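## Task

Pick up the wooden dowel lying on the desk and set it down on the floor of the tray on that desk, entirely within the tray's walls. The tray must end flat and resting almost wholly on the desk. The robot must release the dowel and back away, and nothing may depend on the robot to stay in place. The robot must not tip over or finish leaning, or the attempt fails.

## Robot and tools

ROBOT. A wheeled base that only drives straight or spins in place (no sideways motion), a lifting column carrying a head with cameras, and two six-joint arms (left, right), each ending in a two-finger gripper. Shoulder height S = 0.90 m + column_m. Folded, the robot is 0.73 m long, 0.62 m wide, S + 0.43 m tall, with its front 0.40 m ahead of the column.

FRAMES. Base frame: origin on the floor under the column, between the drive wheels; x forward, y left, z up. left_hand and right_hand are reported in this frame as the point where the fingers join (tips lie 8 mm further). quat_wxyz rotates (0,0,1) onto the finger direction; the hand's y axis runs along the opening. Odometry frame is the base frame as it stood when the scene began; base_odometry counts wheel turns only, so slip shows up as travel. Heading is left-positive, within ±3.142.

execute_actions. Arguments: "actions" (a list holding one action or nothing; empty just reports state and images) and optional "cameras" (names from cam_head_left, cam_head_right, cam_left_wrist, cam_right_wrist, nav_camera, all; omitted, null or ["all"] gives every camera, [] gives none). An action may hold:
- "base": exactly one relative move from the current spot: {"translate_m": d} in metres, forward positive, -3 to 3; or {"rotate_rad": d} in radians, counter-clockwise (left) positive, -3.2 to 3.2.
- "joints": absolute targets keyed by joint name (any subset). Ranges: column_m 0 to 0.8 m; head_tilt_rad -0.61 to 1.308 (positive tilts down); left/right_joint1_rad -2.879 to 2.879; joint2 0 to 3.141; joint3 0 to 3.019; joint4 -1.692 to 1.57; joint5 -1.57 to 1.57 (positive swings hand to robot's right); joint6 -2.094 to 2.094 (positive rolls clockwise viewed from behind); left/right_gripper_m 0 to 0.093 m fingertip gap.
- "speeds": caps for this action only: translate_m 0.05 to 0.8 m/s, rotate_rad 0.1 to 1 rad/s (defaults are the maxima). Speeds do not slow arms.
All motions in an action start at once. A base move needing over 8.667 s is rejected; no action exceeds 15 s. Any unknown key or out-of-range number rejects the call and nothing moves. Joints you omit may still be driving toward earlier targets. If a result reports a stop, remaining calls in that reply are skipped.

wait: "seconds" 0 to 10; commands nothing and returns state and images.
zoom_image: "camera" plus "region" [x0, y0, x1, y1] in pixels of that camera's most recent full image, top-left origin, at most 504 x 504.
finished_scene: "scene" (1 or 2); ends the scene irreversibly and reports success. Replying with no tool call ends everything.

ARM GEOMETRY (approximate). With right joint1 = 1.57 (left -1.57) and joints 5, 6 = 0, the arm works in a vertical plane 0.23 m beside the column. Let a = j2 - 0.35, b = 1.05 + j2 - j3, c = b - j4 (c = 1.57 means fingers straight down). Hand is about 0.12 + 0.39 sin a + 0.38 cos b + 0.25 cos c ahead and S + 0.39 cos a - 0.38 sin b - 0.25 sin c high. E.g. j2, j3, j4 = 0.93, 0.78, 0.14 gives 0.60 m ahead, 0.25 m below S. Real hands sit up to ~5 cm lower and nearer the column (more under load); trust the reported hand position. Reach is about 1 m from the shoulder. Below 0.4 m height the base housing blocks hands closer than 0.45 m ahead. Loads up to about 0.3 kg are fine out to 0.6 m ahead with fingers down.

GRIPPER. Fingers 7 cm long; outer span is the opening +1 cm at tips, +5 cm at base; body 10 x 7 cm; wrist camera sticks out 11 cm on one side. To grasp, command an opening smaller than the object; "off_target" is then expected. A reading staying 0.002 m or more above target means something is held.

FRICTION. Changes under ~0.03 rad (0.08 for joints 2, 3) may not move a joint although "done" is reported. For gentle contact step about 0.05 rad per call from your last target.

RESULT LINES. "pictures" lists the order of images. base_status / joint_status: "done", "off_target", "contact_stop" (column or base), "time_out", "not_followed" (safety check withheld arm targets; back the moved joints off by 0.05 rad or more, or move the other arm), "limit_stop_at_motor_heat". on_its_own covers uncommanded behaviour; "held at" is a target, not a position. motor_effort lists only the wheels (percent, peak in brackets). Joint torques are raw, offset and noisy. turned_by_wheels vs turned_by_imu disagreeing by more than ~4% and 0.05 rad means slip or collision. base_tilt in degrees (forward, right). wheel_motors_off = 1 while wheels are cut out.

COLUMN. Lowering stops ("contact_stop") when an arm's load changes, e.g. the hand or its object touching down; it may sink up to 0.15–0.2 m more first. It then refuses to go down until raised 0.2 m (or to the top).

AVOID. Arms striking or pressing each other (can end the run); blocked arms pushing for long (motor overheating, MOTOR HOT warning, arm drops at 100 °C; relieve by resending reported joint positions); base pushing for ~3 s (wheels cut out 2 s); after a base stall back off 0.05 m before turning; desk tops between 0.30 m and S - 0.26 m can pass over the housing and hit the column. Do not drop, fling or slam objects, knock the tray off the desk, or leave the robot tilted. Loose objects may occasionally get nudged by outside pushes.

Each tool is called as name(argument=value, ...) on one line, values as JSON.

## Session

execute_actions(actions=[])

Scene clock: 0.00 s.
Joint torques (N m, as the arm reports them, + toward a larger angle): no reading
base_odometry: x=+0.000 y=+0.000 heading=+0.000 (m, m, rad; odometry frame)
turned_by_wheels: +0.000 (rad since the last result)
turned_by_imu: +0.000 (rad since the last result)
base_tilt: forward=+0.3 right=+0.0 (deg)
base_status: not commanded
joint_positions: column_m=+0.555 head_tilt_rad=+0.859 left_joint1_rad=-1.599 left_joint2_rad=+0.892 left_joint3_rad=+0.421 left_joint4_rad=-0.962 left_joint5_rad=-0.039 left_joint6_rad=-0.035 left_gripper_m=+0.094 right_joint1_rad=+1.550 right_joint2_rad=+0.856 right_joint3_rad=+0.425 right_joint4_rad=-0.909 right_joint5_rad=+0.000 right_joint6_rad=-0.100 right_gripper_m=+0.094
joint_status: not commanded
wheel_motors_off: 0
motor_effort: left_wheel=+1 right_wheel=+4 (%)
left_hand: x=+0.1500 y=+0.2254 z=+1.2535 quat_wxyz=(+0.439, -0.005, -0.898, -0.018) (m; base frame)
right_hand: x=+0.1676 y=-0.2302 z=+1.2443 quat_wxyz=(+0.397, +0.038, -0.917, -0.014) (m; base frame)
pictures: cam_head_left, cam_head_right, cam_left_wrist, cam_right_wrist, nav_camera
Images, in order (width x height): cam_head_left 504x504, cam_head_right 504x504, cam_left_wrist 616x616, cam_right_wrist 616x616, nav_camera 504x504.

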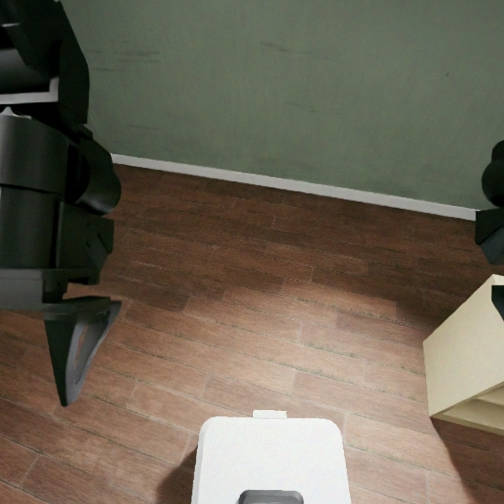

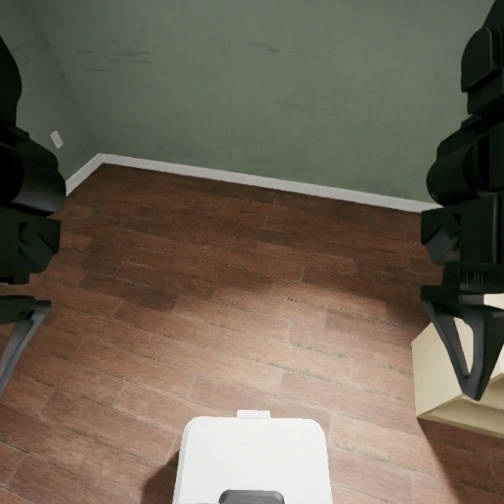

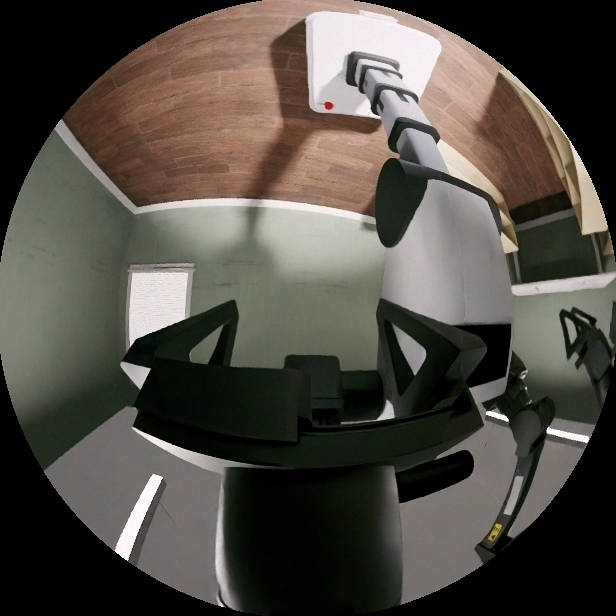

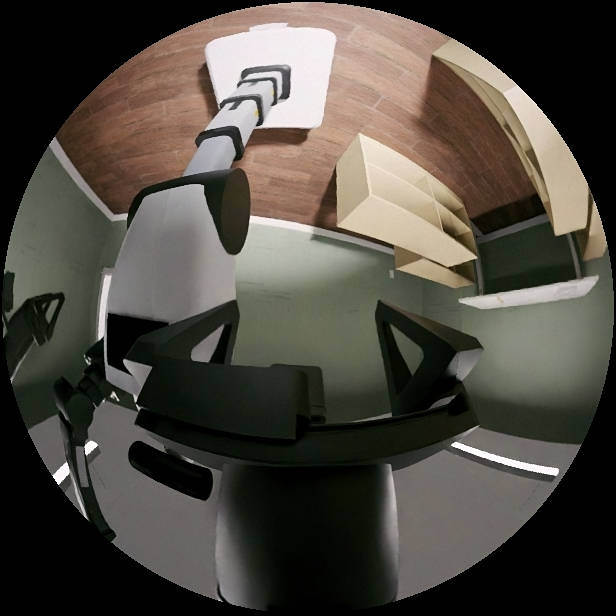

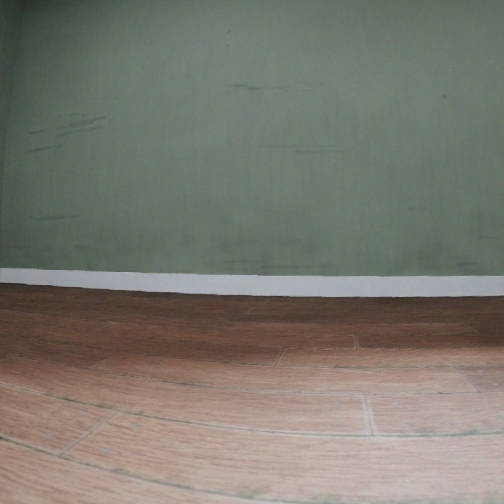

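execute_actions(actions=[{"base":{"translate_m":0.13}}], cameras=[])

execute_actions(actions=[{"base":{"rotate_rad":-1.84},"joints":{"head_tilt_rad":0.75}}], cameras=["cam_head_left","cam_head_right","nav_camera"])

Scene clock: 9.87 s.
Joint torques (N m, as the arm reports them, + toward a larger angle): left_arm=[ 1.31 -9.03 -0.69 -1.07 -0.03 -0.01] | right_arm=[-1.07 -5.39 -0.75 -0.94 -0.07  0.1 ]
base_odometry: x=+0.130 y=+0.000 heading=+0.001 (m, m, rad; odometry frame)
turned_by_wheels: +0.001 (rad since the last result)
turned_by_imu: -0.001 (rad since the last result)
base_tilt: forward=+0.4 right=+0.1 (deg)
base_status: done
joint_positions: column_m=+0.555 head_tilt_rad=+0.859 left_joint1_rad=-1.599 left_joint2_rad=+0.892 left_joint3_rad=+0.422 left_joint4_rad=-0.962 left_joint5_rad=-0.039 left_joint6_rad=-0.035 left_gripper_m=+0.094 right_joint1_rad=+1.550 right_joint2_rad=+0.856 right_joint3_rad=+0.426 right_joint4_rad=-0.909 right_joint5_rad=+0.000 right_joint6_rad=-0.100 right_gripper_m=+0.094
joint_status: not commanded
wheel_motors_off: 0
motor_effort: left_wheel=+2(41) right_wheel=-1(54) (%)
left_hand: x=+0.1504 y=+0.2254 z=+1.2533 quat_wxyz=(+0.438, -0.005, -0.899, -0.018) (m; base frame)
right_hand: x=+0.1685 y=-0.2302 z=+1.2441 quat_wxyz=(+0.396, +0.038, -0.917, -0.014) (m; base frame)
pictures: none
No camera images: the call's "cameras" was empty. Leave "cameras" out to get every camera's image.

Scene clock: 13.17 s.
Joint torques (N m, as the arm reports them, + toward a larger angle): left_arm=[ 1.15 -9.2  -0.66 -1.1  -0.03  0.  ] | right_arm=[-1.09 -5.9  -0.62 -1.25 -0.1   0.09]
base_odometry: x=+0.130 y=+0.000 heading=-1.838 (m, m, rad; odometry frame)
turned_by_wheels: -1.839 (rad since the last result)
turned_by_imu: -1.810 (rad since the last result)
base_tilt: forward=+0.3 right=+0.1 (deg)
base_status: done
joint_positions: column_m=+0.555 head_tilt_rad=+0.766 left_joint1_rad=-1.599 left_joint2_rad=+0.892 left_joint3_rad=+0.422 left_joint4_rad=-0.962 left_joint5_rad=-0.039 left_joint6_rad=-0.035 left_gripper_m=+0.094 right_joint1_rad=+1.550 right_joint2_rad=+0.856 right_joint3_rad=+0.426 right_joint4_rad=-0.909 right_joint5_rad=+0.000 right_joint6_rad=-0.100 right_gripper_m=+0.094
joint_status: all done
wheel_motors_off: 0
motor_effort: left_wheel=+4(47) right_wheel=-4(52) (%)
left_hand: x=+0.1504 y=+0.2254 z=+1.2533 quat_wxyz=(+0.438, -0.005, -0.899, -0.018) (m; base frame)
right_hand: x=+0.1685 y=-0.2302 z=+1.2441 quat_wxyz=(+0.396, +0.038, -0.917, -0.014) (m; base frame)
pictures: cam_head_left, cam_head_right, nav_camera
Images, in order (width x height): cam_head_left 504x504, cam_head_right 504x504, nav_camera 504x504.

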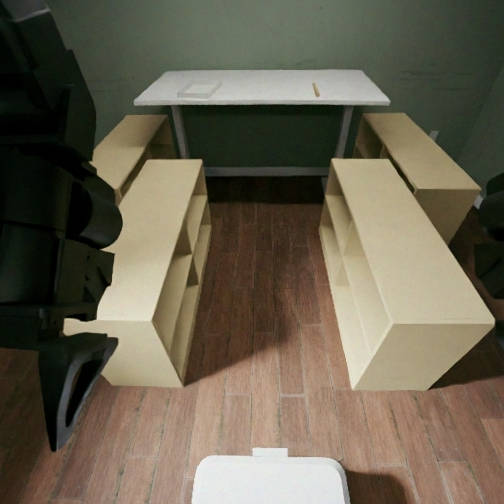

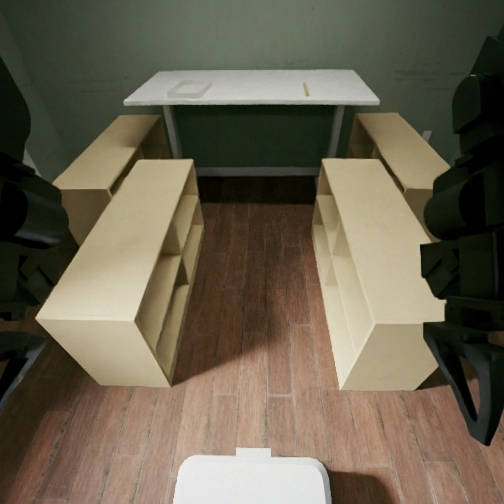

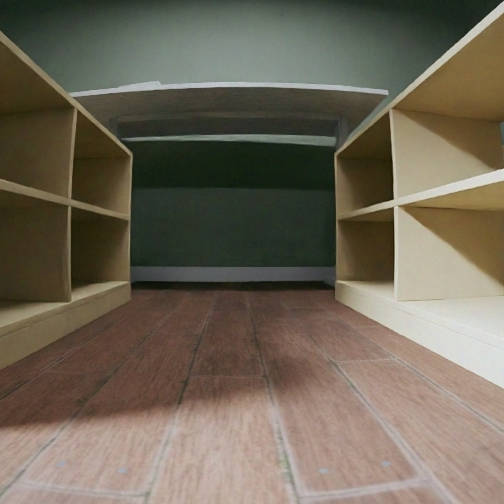

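execute_actions(actions=[{"base":{"translate_m":1.3},"joints":{"right_joint1_rad":1.25,"right_joint2_rad":1.12,"right_joint3_rad":1.2,"right_joint4_rad":-0.6,"right_joint5_rad":-0.27,"right_joint6_rad":-0.15,"right_gripper_m":0.07,"left_joint1_rad":-1.0,"head_tilt_rad":1.0}}], cameras=["cam_head_left","cam_head_right","cam_right_wrist"])

Scene clock: 23.83 s.
Joint torques (N m, as the arm reports them, + toward a larger angle): left_arm=[ 3.29 -8.06 -0.03 -0.82 -0.37 -0.07] | right_arm=[ -3.36 -14.19   7.44   0.51  -0.21   0.03]
base_odometry: x=-0.214 y=-1.254 heading=-1.839 (m, m, rad; odometry frame)
turned_by_wheels: +0.000 (rad since the last result)
turned_by_imu: -0.003 (rad since the last result)
base_tilt: forward=+0.4 right=+0.1 (deg)
base_status: done
joint_positions: column_m=+0.555 head_tilt_rad=+1.000 left_joint1_rad=-1.007 left_joint2_rad=+0.892 left_joint3_rad=+0.423 left_joint4_rad=-0.962 left_joint5_rad=-0.039 left_joint6_rad=-0.035 left_gripper_m=+0.094 right_joint1_rad=+1.247 right_joint2_rad=+1.113 right_joint3_rad=+1.180 right_joint4_rad=-0.605 right_joint5_rad=-0.267 right_joint6_rad=-0.144 right_gripper_m=+0.070
joint_status: all done
wheel_motors_off: 0
motor_effort: left_wheel=-1(58) right_wheel=+0(57) (%)
left_hand: x=+0.1327 y=+0.3436 z=+1.2846 quat_wxyz=(+0.423, +0.238, -0.856, -0.180) (m; base frame)
right_hand: x=+0.5942 y=-0.3424 z=+1.1870 quat_wxyz=(-0.003, -0.010, -1.000, +0.007) (m; base frame)
pictures: cam_head_left, cam_head_right, cam_right_wrist
Images, in order (width x height): cam_head_left 504x504, cam_head_right 504x504, cam_right_wrist 616x616.

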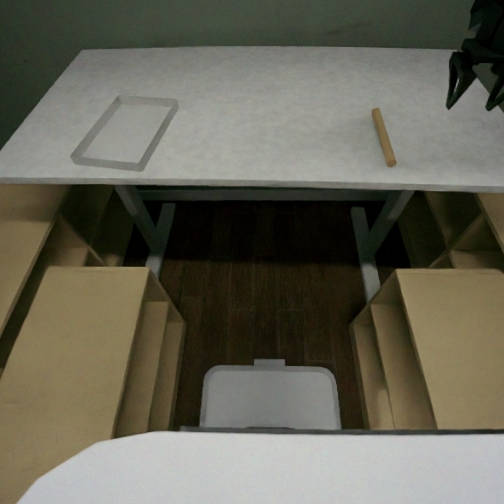

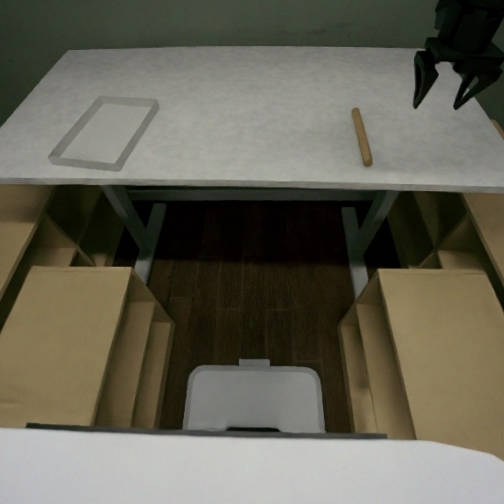

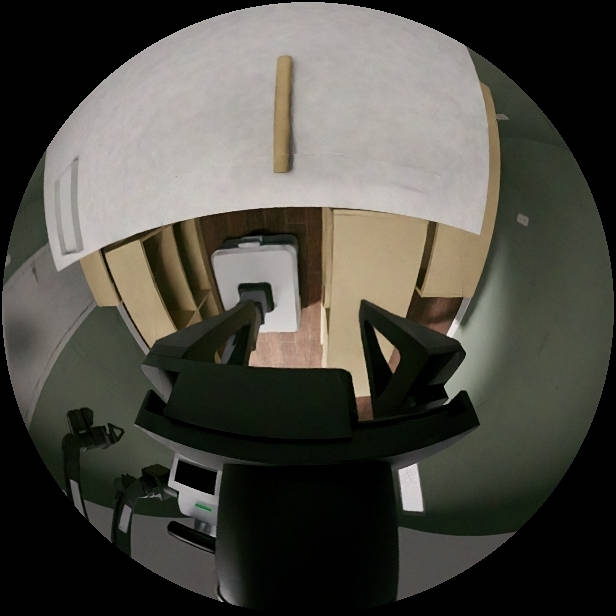

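execute_actions(actions=[{"base":{"translate_m":0.22},"joints":{"column_m":0.42,"right_joint1_rad":1.335,"right_joint5_rad":-0.2,"right_joint6_rad":-0.1,"head_tilt_rad":0.8}}], cameras=["cam_head_left","cam_head_right","cam_right_wrist"])

Scene clock: 31.93 s.
Joint torques (N m, as the arm reports them, + toward a larger angle): left_arm=[ 3.23 -7.95  0.01 -0.84 -0.37 -0.08] | right_arm=[ -2.65 -12.91   7.27   0.69  -0.01   0.2 ]
base_odometry: x=-0.272 y=-1.466 heading=-1.839 (m, m, rad; odometry frame)
turned_by_wheels: +0.000 (rad since the last result)
turned_by_imu: -0.002 (rad since the last result)
base_tilt: forward=+0.4 right=+0.2 (deg)
base_status: done
joint_positions: column_m=+0.420 head_tilt_rad=+0.815 left_joint1_rad=-1.007 left_joint2_rad=+0.892 left_joint3_rad=+0.423 left_joint4_rad=-0.962 left_joint5_rad=-0.039 left_joint6_rad=-0.035 left_gripper_m=+0.094 right_joint1_rad=+1.335 right_joint2_rad=+1.114 right_joint3_rad=+1.182 right_joint4_rad=-0.604 right_joint5_rad=-0.203 right_joint6_rad=-0.105 right_gripper_m=+0.070
joint_status: all done
wheel_motors_off: 0
motor_effort: left_wheel=+0(31) right_wheel=+0(28) (%)
left_hand: x=+0.1328 y=+0.3436 z=+1.1500 quat_wxyz=(+0.422, +0.238, -0.856, -0.180) (m; base frame)
right_hand: x=+0.5982 y=-0.3099 z=+1.0448 quat_wxyz=(+0.000, -0.007, -1.000, +0.001) (m; base frame)
pictures: cam_head_left, cam_head_right, cam_right_wrist
Images, in order (width x height): cam_head_left 504x504, cam_head_right 504x504, cam_right_wrist 616x616.

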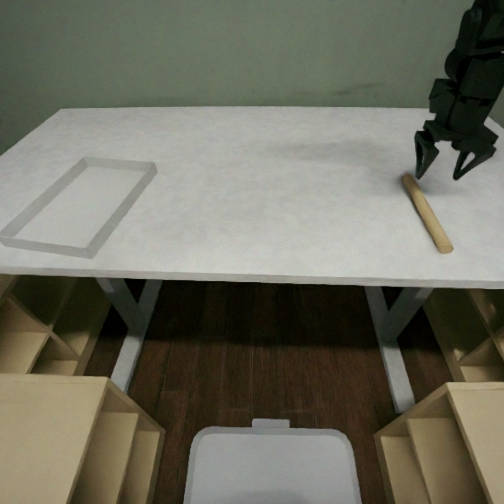

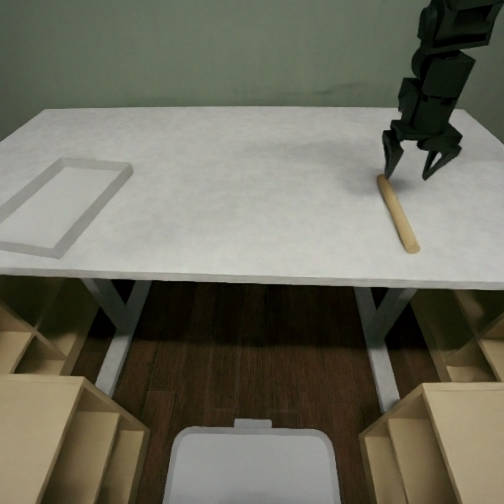

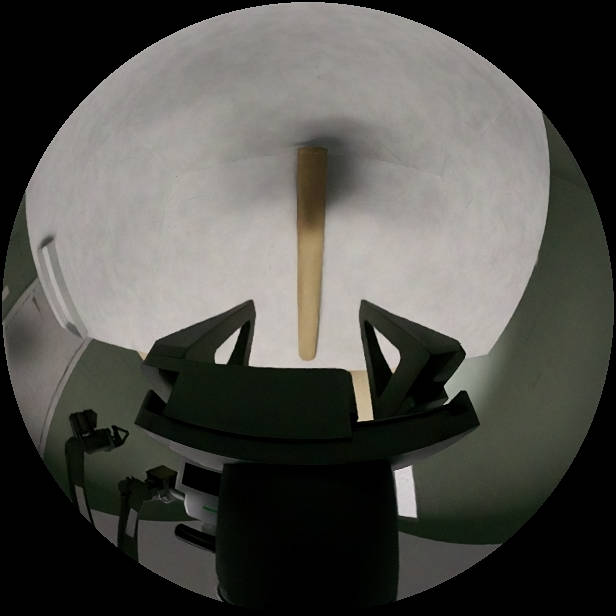

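execute_actions(actions=[{"base":{"translate_m":-0.02},"joints":{"column_m":0.36}}], cameras=["cam_head_right","cam_right_wrist"])

zoom_image(camera="cam_head_right", region=[340,110,500,250])

Scene clock: 37.53 s.
Joint torques (N m, as the arm reports them, + toward a larger angle): left_arm=[ 3.56 -7.88  0.18 -0.78 -0.36 -0.04] | right_arm=[ -2.34 -14.43   7.42   0.65   0.03   0.18]
base_odometry: x=-0.267 y=-1.447 heading=-1.839 (m, m, rad; odometry frame)
turned_by_wheels: +0.000 (rad since the last result)
turned_by_imu: -0.002 (rad since the last result)
base_tilt: forward=+0.4 right=+0.1 (deg)
base_status: done
joint_positions: column_m=+0.360 head_tilt_rad=+0.815 left_joint1_rad=-1.007 left_joint2_rad=+0.891 left_joint3_rad=+0.420 left_joint4_rad=-0.962 left_joint5_rad=-0.039 left_joint6_rad=-0.035 left_gripper_m=+0.094 right_joint1_rad=+1.335 right_joint2_rad=+1.114 right_joint3_rad=+1.183 right_joint4_rad=-0.604 right_joint5_rad=-0.203 right_joint6_rad=-0.105 right_gripper_m=+0.070
joint_status: all done
wheel_motors_off: 0
motor_effort: left_wheel=+0(33) right_wheel=+0(28) (%)
left_hand: x=+0.1315 y=+0.3429 z=+1.0904 quat_wxyz=(+0.423, +0.238, -0.856, -0.180) (m; base frame)
right_hand: x=+0.5991 y=-0.3099 z=+0.9853 quat_wxyz=(-0.001, -0.007, -1.000, +0.001) (m; base frame)
pictures: cam_head_right, cam_right_wrist
Images, in order (width x height): cam_head_right 504x504, cam_right_wrist 616x616.

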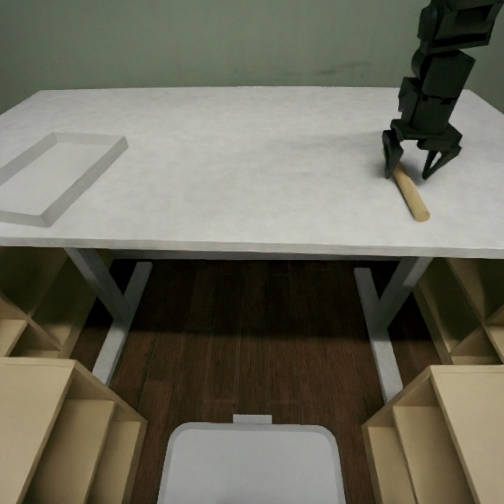

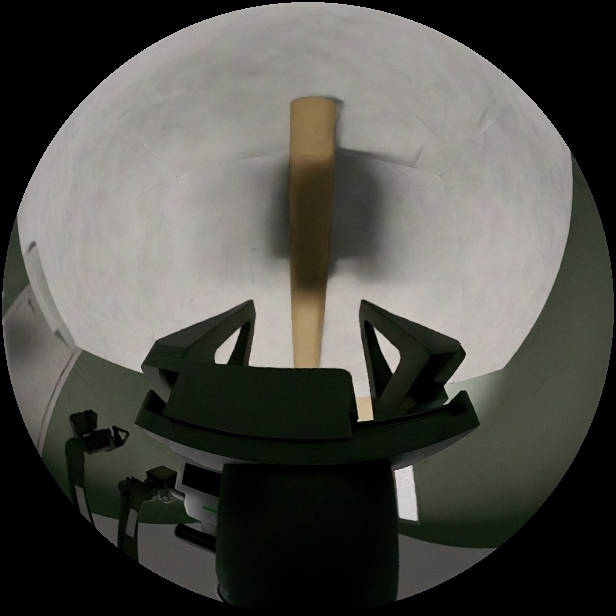

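Region (340, 110, 500, 250) of cam_head_right's 504x504 image, scaled by 3.150, with more detail than that image has; it fills the top 441 rows of this view, and the rest is white.

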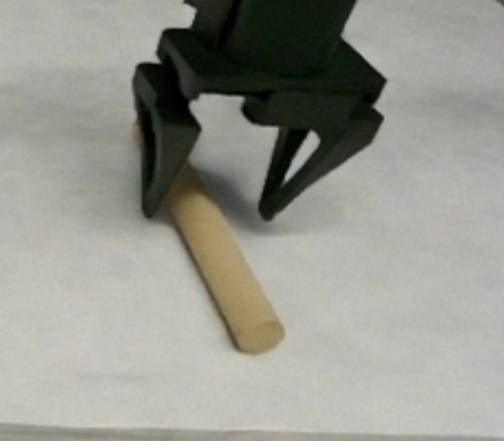

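execute_actions(actions=[{"joints":{"column_m":0.34}}], cameras=["cam_head_right","cam_right_wrist"])

zoom_image(camera="cam_head_right", region=[340,110,500,250])

Scene clock: 43.47 s.
Joint torques (N m, as the arm reports them, + toward a larger angle): left_arm=[ 3.3  -7.8   0.2  -0.81 -0.36 -0.06] | right_arm=[ -3.22 -14.16   7.5    0.51  -0.04   0.19]
base_odometry: x=-0.267 y=-1.447 heading=-1.839 (m, m, rad; odometry frame)
turned_by_wheels: +0.000 (rad since the last result)
turned_by_imu: -0.002 (rad since the last result)
base_tilt: forward=+0.4 right=+0.0 (deg)
base_status: not commanded
joint_positions: column_m=+0.340 head_tilt_rad=+0.815 left_joint1_rad=-1.007 left_joint2_rad=+0.891 left_joint3_rad=+0.420 left_joint4_rad=-0.962 left_joint5_rad=-0.039 left_joint6_rad=-0.035 left_gripper_m=+0.094 right_joint1_rad=+1.335 right_joint2_rad=+1.111 right_joint3_rad=+1.183 right_joint4_rad=-0.604 right_joint5_rad=-0.202 right_joint6_rad=-0.103 right_gripper_m=+0.070
joint_status: all done
wheel_motors_off: 0
motor_effort: left_wheel=+0(0) right_wheel=+0(1) (%)
left_hand: x=+0.1315 y=+0.3429 z=+1.0704 quat_wxyz=(+0.423, +0.238, -0.856, -0.180) (m; base frame)
right_hand: x=+0.5998 y=-0.3099 z=+0.9665 quat_wxyz=(-0.002, -0.008, -1.000, +0.001) (m; base frame)
pictures: cam_head_right, cam_right_wrist
Images, in order (width x height): cam_head_right 504x504, cam_right_wrist 616x616.

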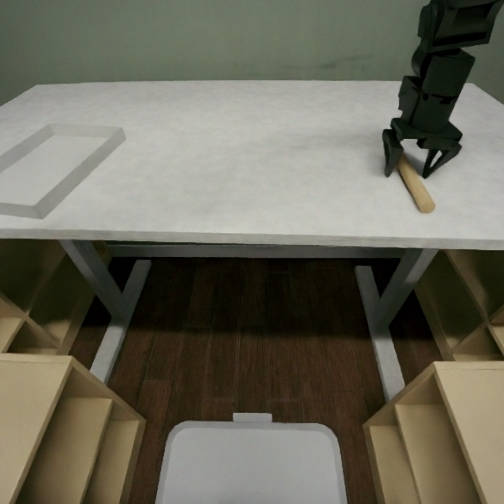

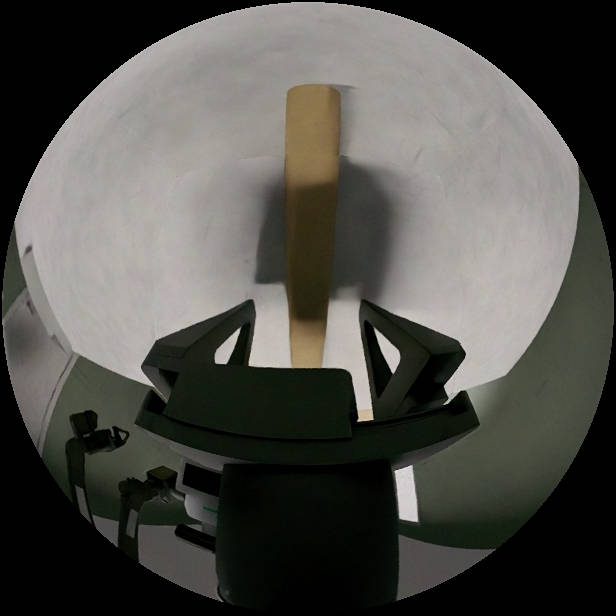

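Region (340, 110, 500, 250) of cam_head_right's 504x504 image, scaled by 3.150, with more detail than that image has; it fills the top 441 rows of this view, and the rest is white.

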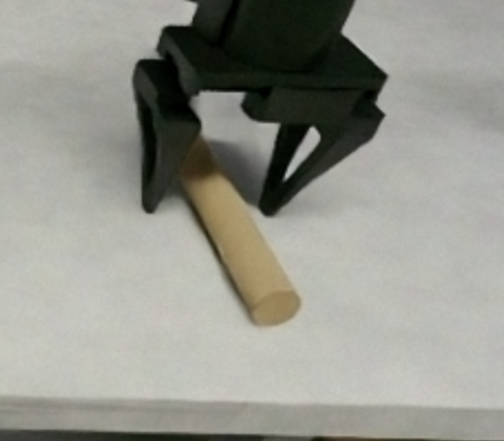

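execute_actions(actions=[{"joints":{"column_m":0.344,"right_gripper_m":0.012}}], cameras=[])

execute_actions(actions=[{"joints":{"column_m":0.42}}], cameras=["cam_right_wrist"])

execute_actions(actions=[{"base":{"translate_m":0.13},"speeds":{"translate_m":0.1},"joints":{"column_m":0.57,"right_joint1_rad":1.6,"right_joint5_rad":0.03,"right_joint6_rad":0.85,"head_tilt_rad":1.0}}])

Scene clock: 53.47 s.
Joint torques (N m, as the arm reports them, + toward a larger angle): left_arm=[ 3.29 -7.64  0.13 -0.86 -0.36 -0.06] | right_arm=[ -2.74 -14.28   7.21   0.41  -0.1    0.17]
base_odometry: x=-0.267 y=-1.447 heading=-1.839 (m, m, rad; odometry frame)
turned_by_wheels: +0.000 (rad since the last result)
turned_by_imu: -0.002 (rad since the last result)
base_tilt: forward=+0.5 right=+0.1 (deg)
base_status: not commanded
joint_positions: column_m=+0.344 head_tilt_rad=+0.815 left_joint1_rad=-1.007 left_joint2_rad=+0.891 left_joint3_rad=+0.420 left_joint4_rad=-0.962 left_joint5_rad=-0.039 left_joint6_rad=-0.035 left_gripper_m=+0.094 right_joint1_rad=+1.335 right_joint2_rad=+1.112 right_joint3_rad=+1.183 right_joint4_rad=-0.604 right_joint5_rad=-0.199 right_joint6_rad=-0.103 right_gripper_m=+0.022
joint_status: right_gripper_m off_target (ended at +0.022, target +0.012); the others done
wheel_motors_off: 0
motor_effort: left_wheel=+0(1) right_wheel=+0(1) (%)
left_hand: x=+0.1315 y=+0.3429 z=+1.0743 quat_wxyz=(+0.423, +0.238, -0.856, -0.180) (m; base frame)
right_hand: x=+0.5995 y=-0.3104 z=+0.9701 quat_wxyz=(-0.002, -0.008, -1.000, +0.003) (m; base frame)
pictures: none
No camera images: the call's "cameras" was empty. Leave "cameras" out to get every camera's image.

Scene clock: 55.03 s.
Joint torques (N m, as the arm reports them, + toward a larger angle): left_arm=[ 3.21 -7.94  0.17 -0.86 -0.36 -0.07] | right_arm=[ -3.45 -12.75   7.3    0.45  -0.14   0.13]
base_odometry: x=-0.267 y=-1.447 heading=-1.839 (m, m, rad; odometry frame)
turned_by_wheels: +0.000 (rad since the last result)
turned_by_imu: -0.001 (rad since the last result)
base_tilt: forward=+0.4 right=+0.0 (deg)
base_status: not commanded
joint_positions: column_m=+0.420 head_tilt_rad=+0.815 left_joint1_rad=-1.007 left_joint2_rad=+0.891 left_joint3_rad=+0.420 left_joint4_rad=-0.962 left_joint5_rad=-0.039 left_joint6_rad=-0.035 left_gripper_m=+0.094 right_joint1_rad=+1.335 right_joint2_rad=+1.114 right_joint3_rad=+1.183 right_joint4_rad=-0.604 right_joint5_rad=-0.199 right_joint6_rad=-0.103 right_gripper_m=+0.022
joint_status: all done
wheel_motors_off: 0
motor_effort: left_wheel=+0(0) right_wheel=+0(0) (%)
left_hand: x=+0.1315 y=+0.3429 z=+1.1503 quat_wxyz=(+0.423, +0.238, -0.856, -0.180) (m; base frame)
right_hand: x=+0.5989 y=-0.3106 z=+1.0450 quat_wxyz=(+0.000, -0.008, -1.000, +0.003) (m; base frame)
pictures: cam_right_wrist
Images, in order (width x height): cam_right_wrist 616x616.

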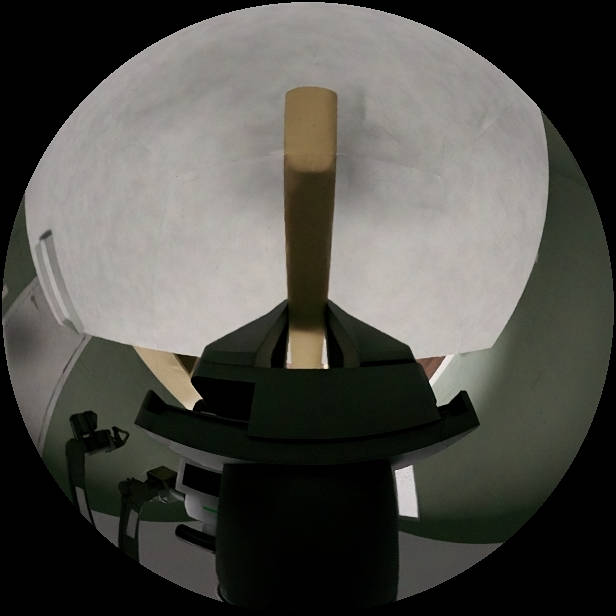

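Scene clock: 57.57 s.
Joint torques (N m, as the arm reports them, + toward a larger angle): left_arm=[ 3.32 -7.89  0.23 -0.89 -0.37 -0.05] | right_arm=[ -1.35 -14.81   7.31   0.51   0.1    0.18]
base_odometry: x=-0.301 y=-1.572 heading=-1.839 (m, m, rad; odometry frame)
turned_by_wheels: +0.000 (rad since the last result)
turned_by_imu: -0.001 (rad since the last result)
base_tilt: forward=+0.4 right=+0.1 (deg)
base_status: done
joint_positions: column_m=+0.570 head_tilt_rad=+1.000 left_joint1_rad=-1.007 left_joint2_rad=+0.891 left_joint3_rad=+0.420 left_joint4_rad=-0.962 left_joint5_rad=-0.039 left_joint6_rad=-0.035 left_gripper_m=+0.094 right_joint1_rad=+1.613 right_joint2_rad=+1.116 right_joint3_rad=+1.183 right_joint4_rad=-0.604 right_joint5_rad=+0.027 right_joint6_rad=+0.842 right_gripper_m=+0.022
joint_status: all done
wheel_motors_off: 0
motor_effort: left_wheel=+0(32) right_wheel=+0(29) (%)
left_hand: x=+0.1316 y=+0.3430 z=+1.3002 quat_wxyz=(+0.423, +0.238, -0.856, -0.180) (m; base frame)
right_hand: x=+0.6013 y=-0.2084 z=+1.1856 quat_wxyz=(+0.008, -0.399, -0.917, -0.002) (m; base frame)
pictures: cam_head_left, cam_head_right, cam_left_wrist, cam_right_wrist, nav_camera
Images, in order (width x height): cam_head_left 504x504, cam_head_right 504x504, cam_left_wrist 616x616, cam_right_wrist 616x616, nav_camera 504x504.

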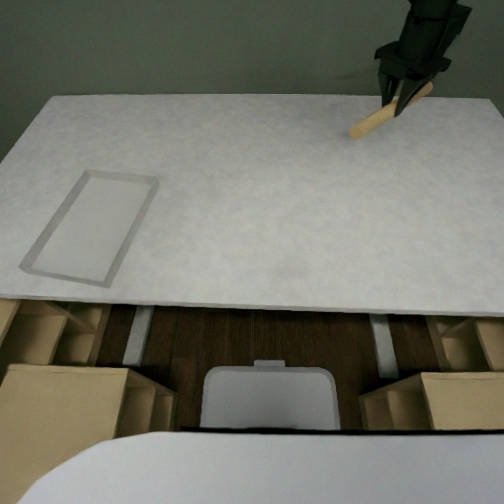

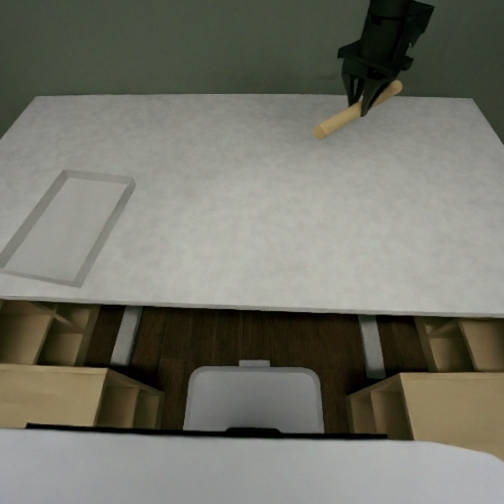

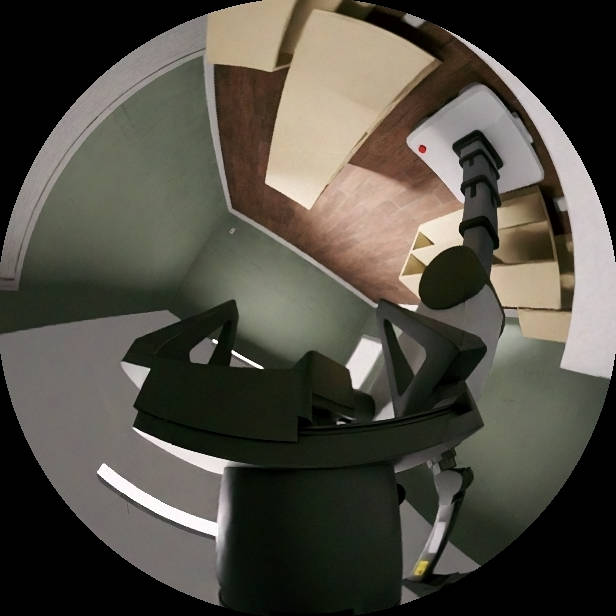

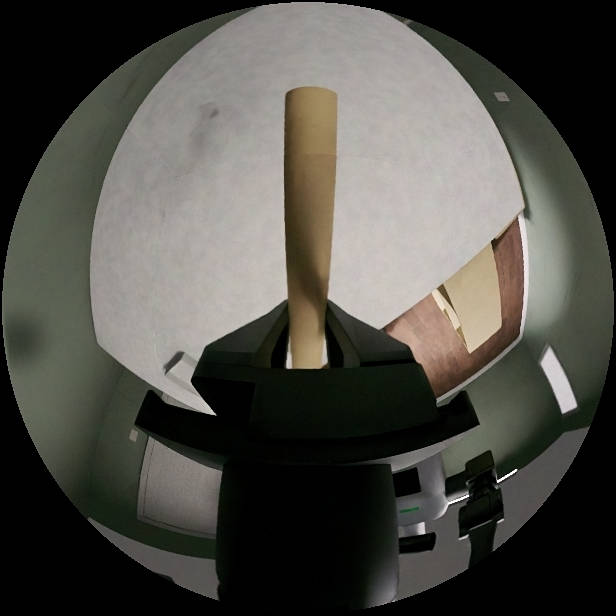

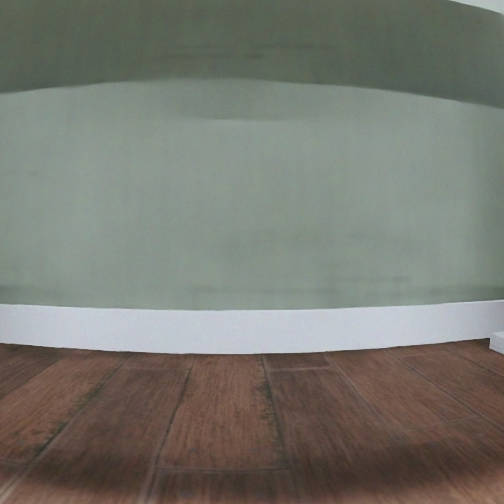

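execute_actions(actions=[{"base":{"rotate_rad":0.42},"speeds":{"rotate_rad":0.25},"joints":{"column_m":0.74,"right_joint1_rad":1.9,"right_joint2_rad":1.5,"right_joint3_rad":1.55,"right_joint5_rad":0.28}}])

Scene clock: 65.07 s.
Joint torques (N m, as the arm reports them, + toward a larger angle): left_arm=[ 3.22 -7.96  0.11 -0.78 -0.37 -0.05] | right_arm=[  1.71 -18.87   7.57   0.43   0.16   0.19]
base_odometry: x=-0.301 y=-1.572 heading=-1.420 (m, m, rad; odometry frame)
turned_by_wheels: +0.419 (rad since the last result)
turned_by_imu: +0.406 (rad since the last result)
base_tilt: forward=+0.4 right=+0.1 (deg)
base_status: done
joint_positions: column_m=+0.740 head_tilt_rad=+1.000 left_joint1_rad=-1.007 left_joint2_rad=+0.891 left_joint3_rad=+0.420 left_joint4_rad=-0.962 left_joint5_rad=-0.039 left_joint6_rad=-0.035 left_gripper_m=+0.094 right_joint1_rad=+1.914 right_joint2_rad=+1.515 right_joint3_rad=+1.519 right_joint4_rad=-0.601 right_joint5_rad=+0.278 right_joint6_rad=+0.843 right_gripper_m=+0.022
joint_status: all done
wheel_motors_off: 0
motor_effort: left_wheel=-5(57) right_wheel=+3(45) (%)
left_hand: x=+0.1316 y=+0.3430 z=+1.4702 quat_wxyz=(+0.423, +0.238, -0.856, -0.180) (m; base frame)
right_hand: x=+0.6421 y=-0.0518 z=+1.2429 quat_wxyz=(+0.024, -0.321, -0.947, +0.003) (m; base frame)
pictures: cam_head_left, cam_head_right, cam_left_wrist, cam_right_wrist, nav_camera
Images, in order (width x height): cam_head_left 504x504, cam_head_right 504x504, cam_left_wrist 616x616, cam_right_wrist 616x616, nav_camera 504x504.

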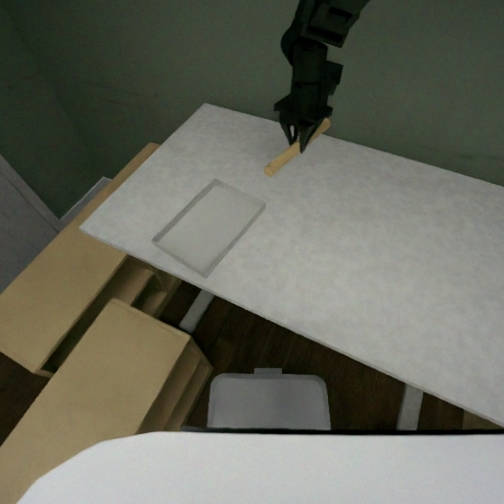

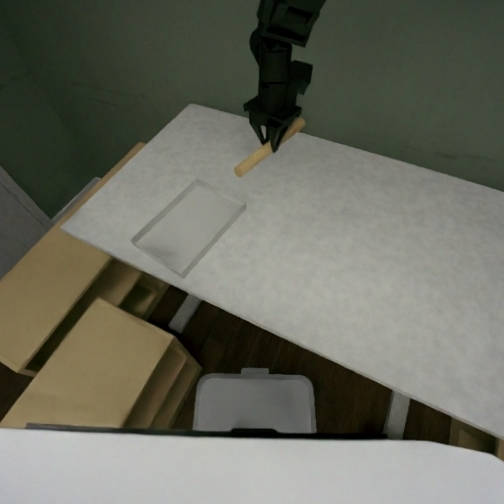

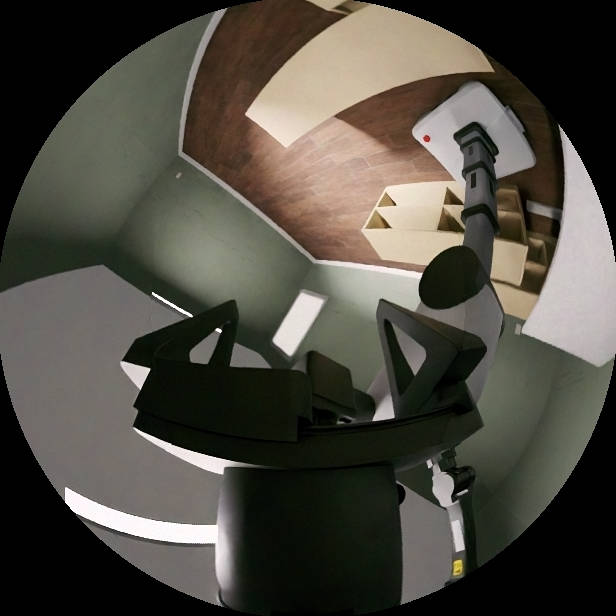

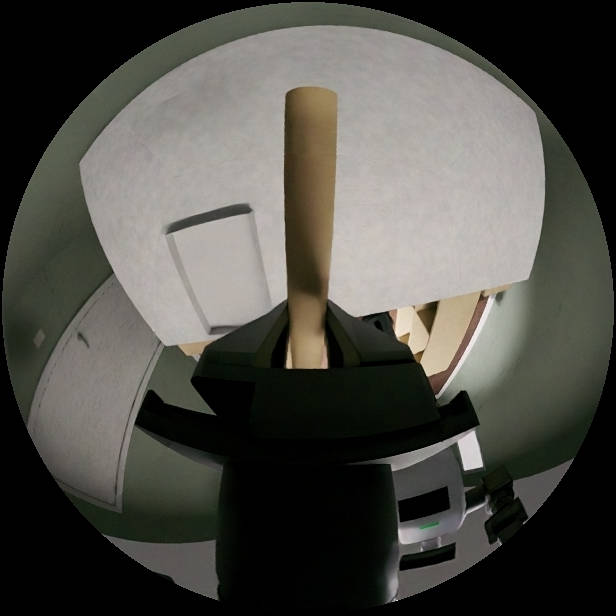

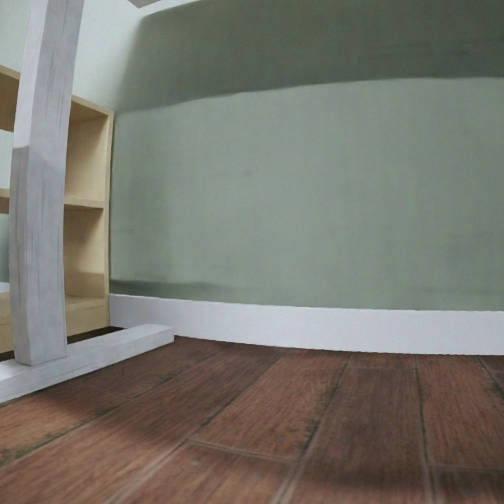

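execute_actions(actions=[{"joints":{"right_joint1_rad":2.17,"right_joint2_rad":2.085,"right_joint3_rad":2.07,"right_joint4_rad":-0.55,"right_joint5_rad":0.52,"right_joint6_rad":0.88}}], cameras=["cam_head_left","cam_head_right","cam_right_wrist"])

Scene clock: 79.13 s.
Joint torques (N m, as the arm reports them, + toward a larger angle): left_arm=[ 3.4  -7.79  0.2  -0.83 -0.35 -0.06] | right_arm=[ 10.06 -15.76   7.02   0.58   0.14   0.14]
base_odometry: x=-0.301 y=-1.572 heading=-1.420 (m, m, rad; odometry frame)
turned_by_wheels: +0.000 (rad since the last result)
turned_by_imu: -0.002 (rad since the last result)
base_tilt: forward=+0.3 right=+0.0 (deg)
base_status: not commanded
joint_positions: column_m=+0.740 head_tilt_rad=+1.000 left_joint1_rad=-1.007 left_joint2_rad=+0.891 left_joint3_rad=+0.420 left_joint4_rad=-0.962 left_joint5_rad=-0.039 left_joint6_rad=-0.035 left_gripper_m=+0.094 right_joint1_rad=+2.187 right_joint2_rad=+2.086 right_joint3_rad=+2.044 right_joint4_rad=-0.551 right_joint5_rad=+0.517 right_joint6_rad=+0.873 right_gripper_m=+0.022
joint_status: all done
wheel_motors_off: 0
motor_effort: left_wheel=-9(11) right_wheel=+2(8) (%)
left_hand: x=+0.1316 y=+0.3430 z=+1.4702 quat_wxyz=(+0.423, +0.238, -0.856, -0.180) (m; base frame)
right_hand: x=+0.6126 y=+0.1877 z=+1.1062 quat_wxyz=(-0.006, -0.269, -0.963, -0.009) (m; base frame)
pictures: cam_head_left, cam_head_right, cam_right_wrist
Images, in order (width x height): cam_head_left 504x504, cam_head_right 504x504, cam_right_wrist 616x616.

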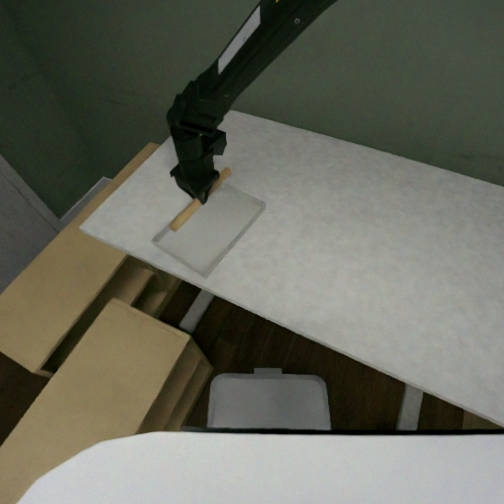

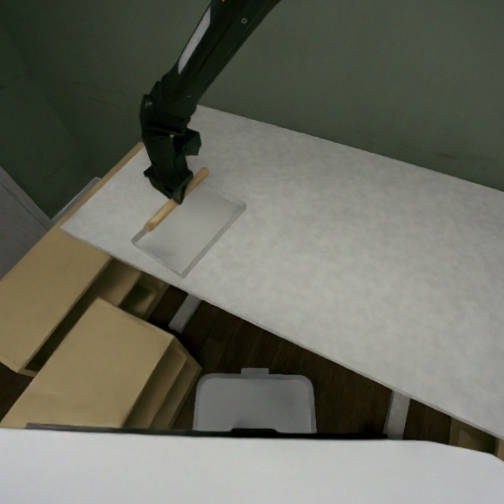

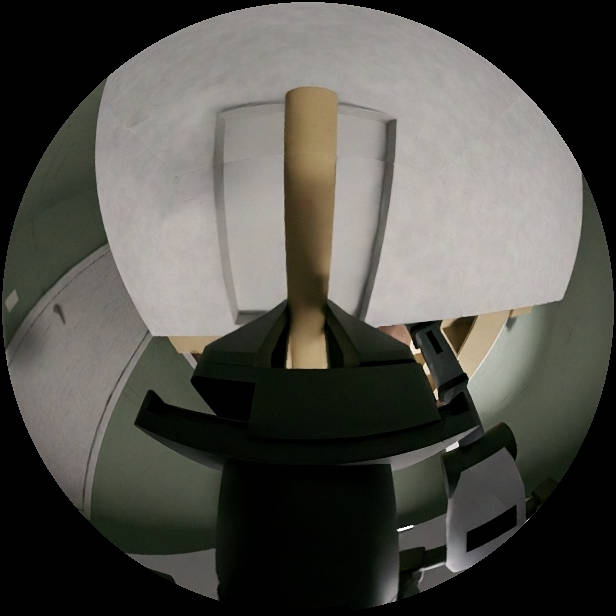

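execute_actions(actions=[{"joints":{"column_m":0.66}}], cameras=["cam_head_left","cam_right_wrist"])

zoom_image(camera="cam_head_left", region=[130,130,290,270])

Scene clock: 85.10 s.
Joint torques (N m, as the arm reports them, + toward a larger angle): left_arm=[ 3.39 -7.74  0.24 -0.88 -0.36 -0.06] | right_arm=[  8.25 -16.84   7.17   0.26   0.05   0.23]
base_odometry: x=-0.301 y=-1.572 heading=-1.420 (m, m, rad; odometry frame)
turned_by_wheels: +0.000 (rad since the last result)
turned_by_imu: -0.002 (rad since the last result)
base_tilt: forward=+0.4 right=+0.1 (deg)
base_status: not commanded
joint_positions: column_m=+0.660 head_tilt_rad=+1.000 left_joint1_rad=-1.007 left_joint2_rad=+0.891 left_joint3_rad=+0.420 left_joint4_rad=-0.962 left_joint5_rad=-0.039 left_joint6_rad=-0.035 left_gripper_m=+0.094 right_joint1_rad=+2.187 right_joint2_rad=+2.086 right_joint3_rad=+2.044 right_joint4_rad=-0.551 right_joint5_rad=+0.517 right_joint6_rad=+0.873 right_gripper_m=+0.022
joint_status: all done
wheel_motors_off: 0
motor_effort: left_wheel=-10(10) right_wheel=+3(3) (%)
left_hand: x=+0.1316 y=+0.3430 z=+1.3903 quat_wxyz=(+0.423, +0.238, -0.856, -0.180) (m; base frame)
right_hand: x=+0.6126 y=+0.1877 z=+1.0263 quat_wxyz=(-0.006, -0.269, -0.963, -0.009) (m; base frame)
pictures: cam_head_left, cam_right_wrist
Images, in order (width x height): cam_head_left 504x504, cam_right_wrist 616x616.

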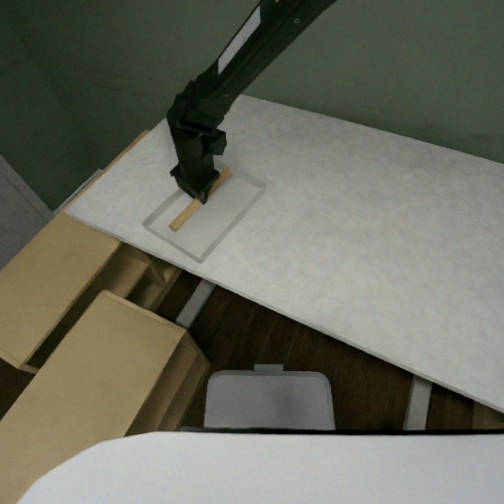

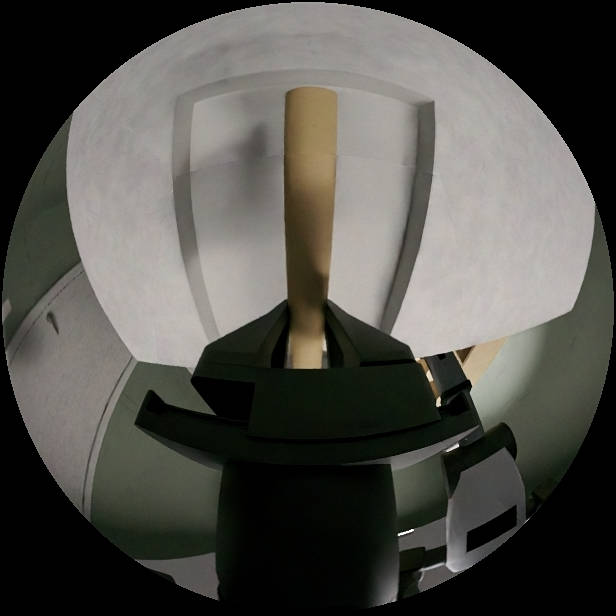

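Region (130, 130, 290, 270) of cam_head_left's 504x504 image, scaled by 3.150, with more detail than that image has; it fills the top 441 rows of this view, and the rest is white.

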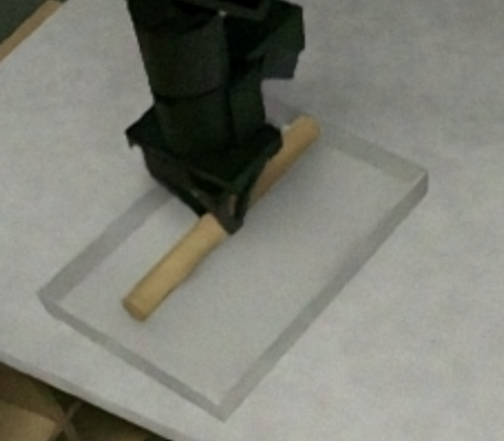

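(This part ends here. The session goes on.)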